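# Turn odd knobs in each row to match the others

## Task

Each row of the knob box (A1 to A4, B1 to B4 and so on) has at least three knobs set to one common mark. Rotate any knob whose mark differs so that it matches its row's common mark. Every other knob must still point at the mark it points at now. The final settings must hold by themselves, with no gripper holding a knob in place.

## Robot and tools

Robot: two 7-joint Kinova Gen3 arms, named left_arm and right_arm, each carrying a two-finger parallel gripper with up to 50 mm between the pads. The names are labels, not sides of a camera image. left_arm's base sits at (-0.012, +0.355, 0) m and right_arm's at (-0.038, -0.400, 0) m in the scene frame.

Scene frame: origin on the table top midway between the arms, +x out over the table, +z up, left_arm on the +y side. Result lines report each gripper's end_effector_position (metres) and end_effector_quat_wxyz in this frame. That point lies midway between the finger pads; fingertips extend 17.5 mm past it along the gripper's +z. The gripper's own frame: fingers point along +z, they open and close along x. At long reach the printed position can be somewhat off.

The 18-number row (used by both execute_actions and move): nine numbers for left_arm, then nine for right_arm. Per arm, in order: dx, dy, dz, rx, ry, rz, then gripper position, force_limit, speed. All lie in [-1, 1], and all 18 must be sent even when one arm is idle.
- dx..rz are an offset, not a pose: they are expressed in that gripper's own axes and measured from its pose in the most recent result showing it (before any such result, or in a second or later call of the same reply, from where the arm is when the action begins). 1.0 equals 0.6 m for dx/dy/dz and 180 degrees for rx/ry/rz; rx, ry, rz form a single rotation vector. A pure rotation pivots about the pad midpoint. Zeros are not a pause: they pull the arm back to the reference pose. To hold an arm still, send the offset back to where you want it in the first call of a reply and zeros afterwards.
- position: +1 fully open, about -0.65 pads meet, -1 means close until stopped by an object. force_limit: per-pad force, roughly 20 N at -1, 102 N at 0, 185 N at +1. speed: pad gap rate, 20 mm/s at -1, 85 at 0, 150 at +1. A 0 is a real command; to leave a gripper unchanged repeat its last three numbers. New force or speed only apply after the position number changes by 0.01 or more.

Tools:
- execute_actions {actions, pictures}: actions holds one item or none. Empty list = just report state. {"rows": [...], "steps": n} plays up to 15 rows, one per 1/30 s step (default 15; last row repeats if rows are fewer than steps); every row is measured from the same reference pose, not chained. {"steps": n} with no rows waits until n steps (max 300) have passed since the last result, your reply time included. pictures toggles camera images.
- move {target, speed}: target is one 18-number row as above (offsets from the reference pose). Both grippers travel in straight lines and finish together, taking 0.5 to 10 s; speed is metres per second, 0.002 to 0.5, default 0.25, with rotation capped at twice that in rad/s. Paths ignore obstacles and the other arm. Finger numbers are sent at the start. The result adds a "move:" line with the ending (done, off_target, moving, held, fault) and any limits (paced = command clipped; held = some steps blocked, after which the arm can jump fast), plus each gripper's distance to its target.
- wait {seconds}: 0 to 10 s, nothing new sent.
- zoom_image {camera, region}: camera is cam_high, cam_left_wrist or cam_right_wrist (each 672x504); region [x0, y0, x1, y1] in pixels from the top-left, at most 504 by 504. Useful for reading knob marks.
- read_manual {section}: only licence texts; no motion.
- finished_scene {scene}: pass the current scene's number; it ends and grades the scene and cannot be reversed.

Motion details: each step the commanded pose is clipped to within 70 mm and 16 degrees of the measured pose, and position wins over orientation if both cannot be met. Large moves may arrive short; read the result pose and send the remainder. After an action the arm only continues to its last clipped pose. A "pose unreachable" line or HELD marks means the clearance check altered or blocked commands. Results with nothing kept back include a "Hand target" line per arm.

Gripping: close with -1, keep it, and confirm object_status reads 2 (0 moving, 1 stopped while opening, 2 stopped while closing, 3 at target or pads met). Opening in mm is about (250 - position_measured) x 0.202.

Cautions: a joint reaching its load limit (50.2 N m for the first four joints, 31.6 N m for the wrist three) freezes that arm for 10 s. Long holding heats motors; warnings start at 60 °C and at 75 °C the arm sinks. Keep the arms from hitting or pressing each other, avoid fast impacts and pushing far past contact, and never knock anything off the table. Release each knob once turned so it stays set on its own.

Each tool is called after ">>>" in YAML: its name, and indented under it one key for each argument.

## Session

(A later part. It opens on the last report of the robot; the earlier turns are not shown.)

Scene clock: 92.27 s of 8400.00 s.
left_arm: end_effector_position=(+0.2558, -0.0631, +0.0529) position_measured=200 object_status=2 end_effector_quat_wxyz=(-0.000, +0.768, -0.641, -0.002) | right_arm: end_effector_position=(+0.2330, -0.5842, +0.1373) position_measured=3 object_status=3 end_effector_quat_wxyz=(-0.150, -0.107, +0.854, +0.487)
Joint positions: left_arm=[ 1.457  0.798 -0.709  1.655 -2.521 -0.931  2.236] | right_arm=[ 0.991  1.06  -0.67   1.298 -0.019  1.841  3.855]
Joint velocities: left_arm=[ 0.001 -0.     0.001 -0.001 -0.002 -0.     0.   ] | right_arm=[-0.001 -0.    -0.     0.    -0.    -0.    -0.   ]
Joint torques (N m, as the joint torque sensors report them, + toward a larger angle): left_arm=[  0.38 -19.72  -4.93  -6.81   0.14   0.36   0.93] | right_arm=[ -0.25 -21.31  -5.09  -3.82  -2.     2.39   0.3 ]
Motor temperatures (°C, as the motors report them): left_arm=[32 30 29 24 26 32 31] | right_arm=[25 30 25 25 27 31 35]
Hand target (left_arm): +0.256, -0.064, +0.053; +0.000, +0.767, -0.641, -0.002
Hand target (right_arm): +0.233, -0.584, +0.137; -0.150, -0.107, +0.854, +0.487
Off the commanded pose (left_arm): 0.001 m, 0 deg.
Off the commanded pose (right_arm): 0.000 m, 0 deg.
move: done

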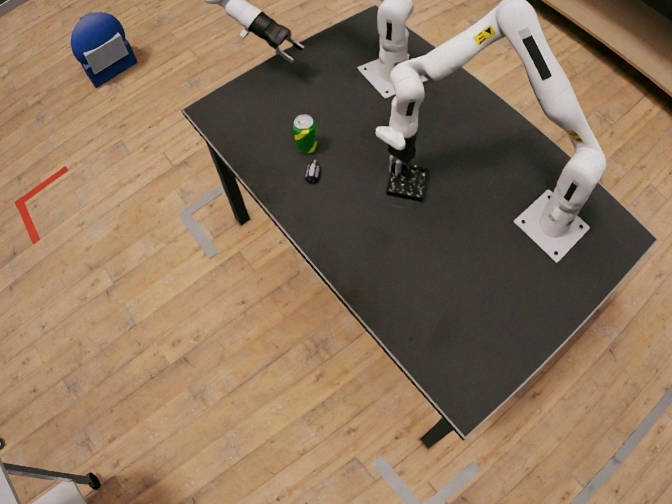

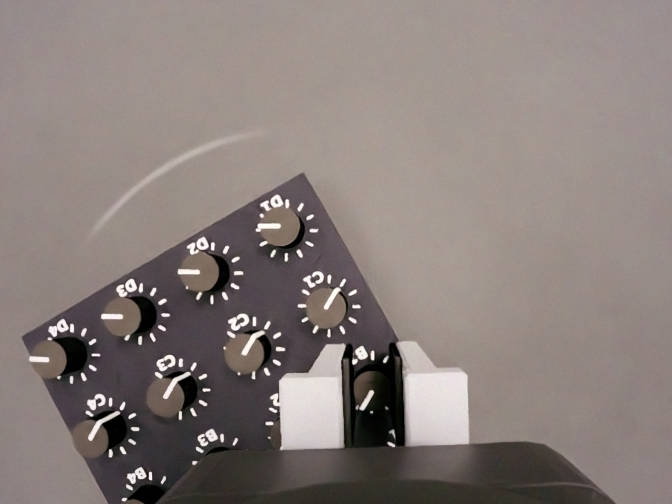

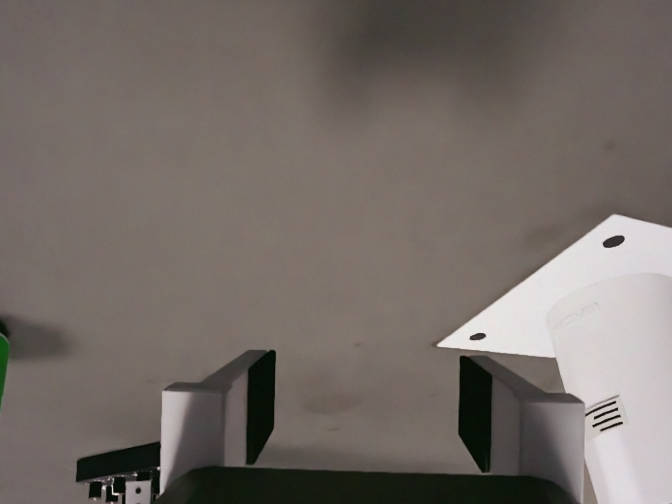

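>>> move:
  target: [0,0,0,0,0,0,-0.27,-0.9,-0.5,0,0,0,0,0,0,1,0,0]

>>> move:
  target: [0,0,-0.045,0,0,0,-0.27,-0.9,-0.5,0,0,0,0,0,0,1,0,0]
  speed: 0.1

>>> move:
  target: [-0.04,0.08,-0.13,0,0,0,-0.27,-0.9,-0.5,0,0,0,0,0,0,1,0,0]

>>> zoom_image:
  camera: "cam_left_wrist"
  region: [150, 60, 500, 400]

Scene clock: 95.87 s of 8400.00 s.
left_arm: end_effector_position=(+0.2559, -0.0630, +0.0529) position_measured=193 object_status=3 end_effector_quat_wxyz=(-0.000, +0.768, -0.641, -0.002) | right_arm: end_effector_position=(+0.2330, -0.5842, +0.1373) position_measured=3 object_status=3 end_effector_quat_wxyz=(-0.150, -0.107, +0.854, +0.487)
Joint positions: left_arm=[ 1.457  0.798 -0.709  1.655 -2.521 -0.931  2.237] | right_arm=[ 0.991  1.06  -0.67   1.298 -0.019  1.841  3.855]
Joint velocities: left_arm=[ 0.    -0.     0.    -0.    -0.002 -0.001 -0.001] | right_arm=[ 0.001  0.    -0.    -0.002 -0.     0.001 -0.   ]
Joint torques (N m, as the joint torque sensors report them, + toward a larger angle): left_arm=[ -0.13 -19.6   -4.62  -6.53   0.05   0.09   0.64] | right_arm=[ -0.11 -21.36  -4.97  -3.8   -2.07   2.36   0.35]
Motor temperatures (°C, as the motors report them): left_arm=[32 30 29 24 26 32 31] | right_arm=[25 30 25 25 27 31 35]
Hand target (left_arm): +0.256, -0.063, +0.053; -0.000, +0.768, -0.641, -0.002
Hand target (right_arm): +0.233, -0.584, +0.137; -0.150, -0.107, +0.854, +0.487
Off the commanded pose (left_arm): 0.000 m, 0 deg.
Off the commanded pose (right_arm): 0.000 m, 0 deg.
move: done

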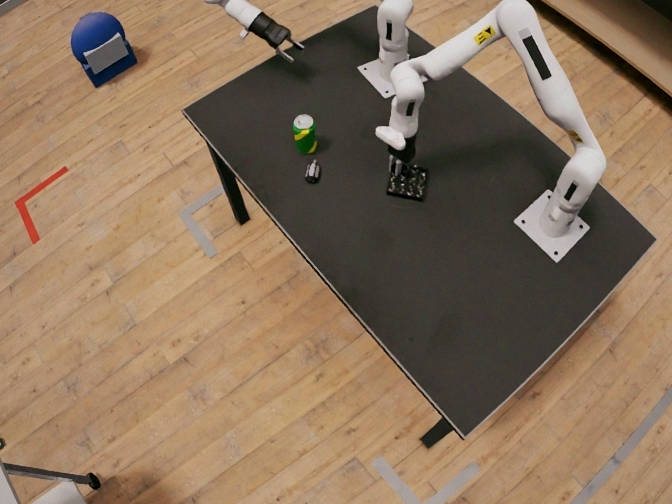

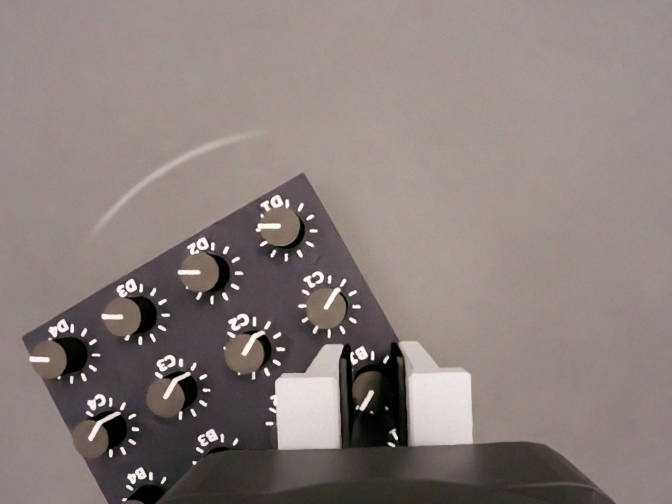

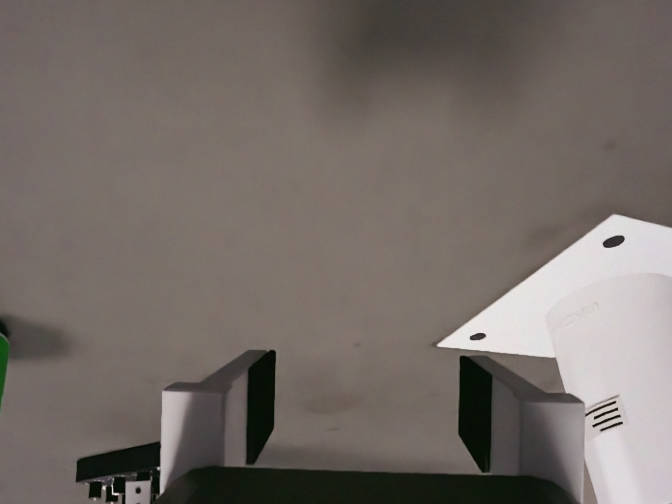

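Scene clock: 96.57 s of 8400.00 s.
left_arm: end_effector_position=(+0.2560, -0.0628, +0.0798) position_measured=193 object_status=3 end_effector_quat_wxyz=(-0.001, +0.768, -0.640, -0.002) | right_arm: end_effector_position=(+0.2330, -0.5842, +0.1373) position_measured=3 object_status=3 end_effector_quat_wxyz=(-0.150, -0.107, +0.854, +0.487)
Joint positions: left_arm=[ 1.472  0.758 -0.736  1.631 -2.557 -0.99   2.264] | right_arm=[ 0.991  1.06  -0.67   1.298 -0.019  1.841  3.855]
Joint velocities: left_arm=[ 0.002 -0.002  0.001 -0.001 -0.001 -0.001 -0.   ] | right_arm=[ 0. -0.  0. -0.  0.  0. -0.]
Joint torques (N m, as the joint torque sensors report them, + toward a larger angle): left_arm=[ -0.19 -19.63  -4.94  -6.38  -0.11   0.07   0.62] | right_arm=[ -0.19 -21.2   -5.    -4.01  -2.04   2.3    0.32]
Motor temperatures (°C, as the motors report them): left_arm=[32 30 29 24 26 32 31] | right_arm=[25 30 25 25 27 31 35]
Hand target (left_arm): +0.256, -0.063, +0.080; -0.000, +0.768, -0.641, -0.002
Hand target (right_arm): +0.233, -0.584, +0.137; -0.150, -0.107, +0.854, +0.487
Off the commanded pose (left_arm): 0.000 m, 0 deg.
Off the commanded pose (right_arm): 0.000 m, 0 deg.
move: done

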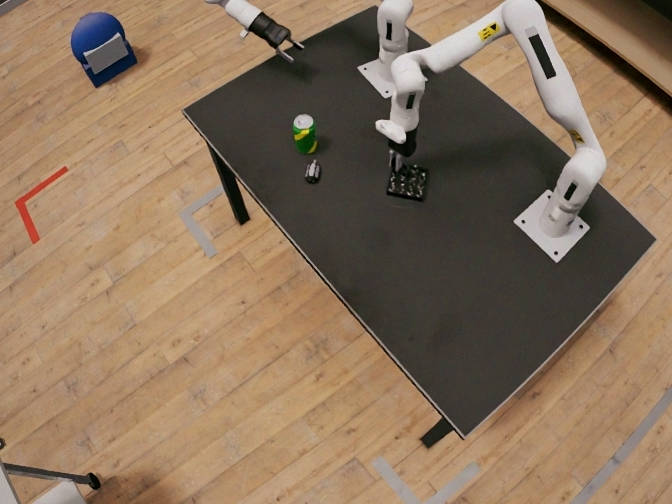

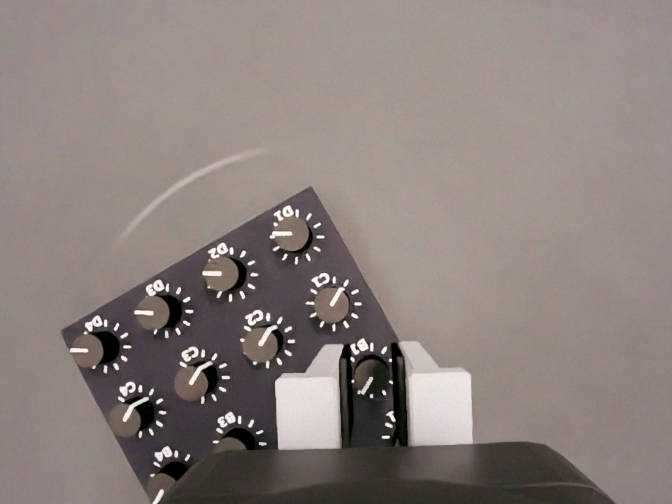

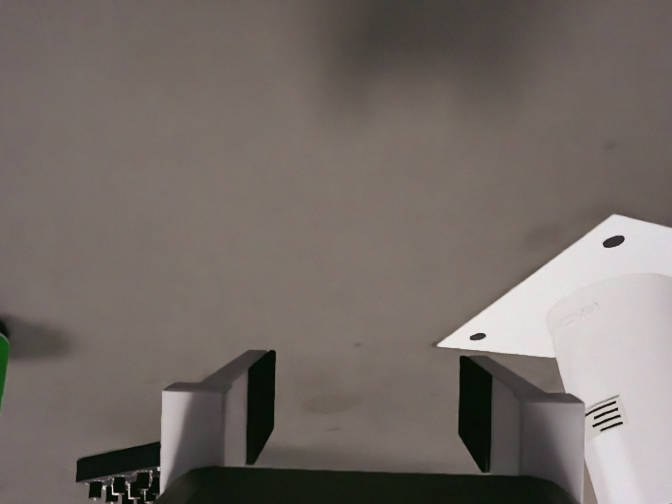

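Scene clock: 97.47 s of 8400.00 s.
left_arm: end_effector_position=(+0.2049, -0.0478, +0.1576) position_measured=193 object_status=3 end_effector_quat_wxyz=(-0.001, +0.768, -0.640, -0.003) | right_arm: end_effector_position=(+0.2330, -0.5842, +0.1373) position_measured=3 object_status=3 end_effector_quat_wxyz=(-0.150, -0.107, +0.854, +0.487)
Joint positions: left_arm=[ 1.633  0.583 -0.817  1.664 -2.677 -1.106  2.408] | right_arm=[ 0.991  1.06  -0.67   1.298 -0.019  1.841  3.855]
Joint velocities: left_arm=[ 0.003 -0.003  0.001  0.001 -0.002 -0.     0.002] | right_arm=[-0.001  0.001 -0.    -0.002  0.    -0.    -0.   ]
Joint torques (N m, as the joint torque sensors report them, + toward a larger angle): left_arm=[  0.06 -17.26  -4.31  -7.77  -0.1   -0.12   0.31] | right_arm=[ -0.01 -21.33  -4.94  -3.96  -2.01   2.3    0.25]
Motor temperatures (°C, as the motors report them): left_arm=[32 30 29 24 26 32 31] | right_arm=[25 30 25 25 27 31 35]
Hand target (left_arm): +0.205, -0.048, +0.158; -0.001, +0.768, -0.640, -0.002
Hand target (right_arm): +0.233, -0.584, +0.137; -0.150, -0.107, +0.854, +0.487
Off the commanded pose (left_arm): 0.000 m, 0 deg.
Off the commanded pose (right_arm): 0.000 m, 0 deg.
move: done

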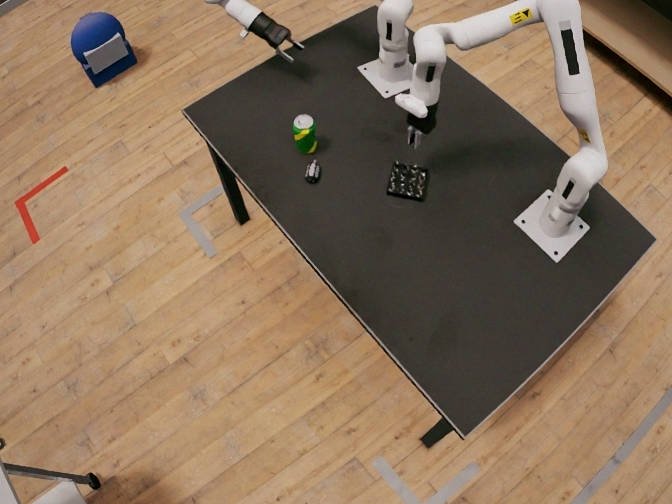

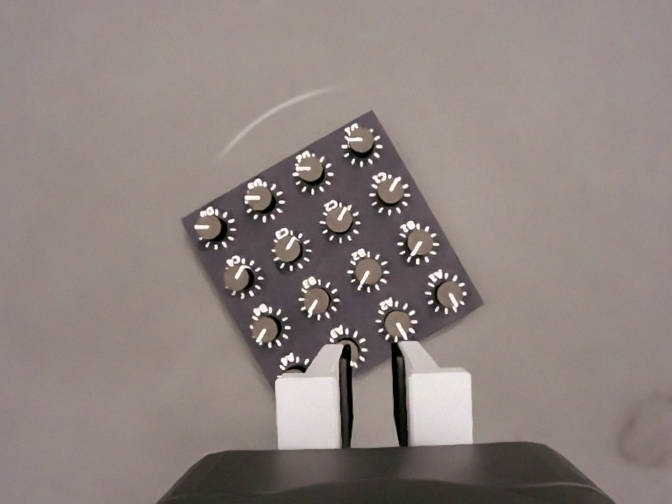

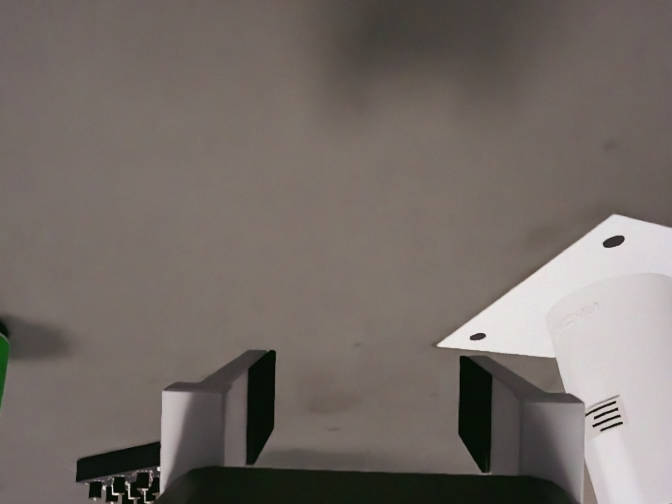

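Region (150, 60, 500, 400) of cam_left_wrist's 672x504 image, scaled by 1.440; it fills the top 490 rows of this view, and the rest is white.

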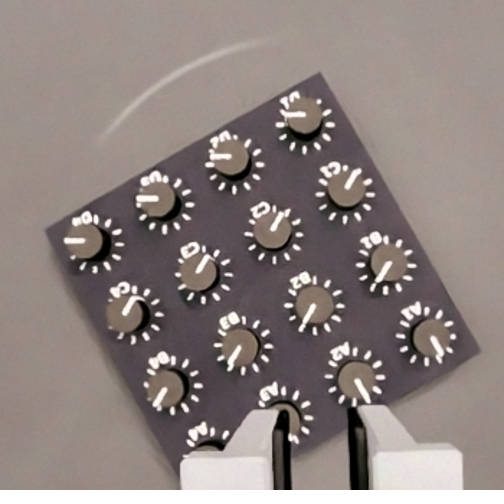

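>>> finished_scene:
  scene: 2

The scene is finished: the task was done.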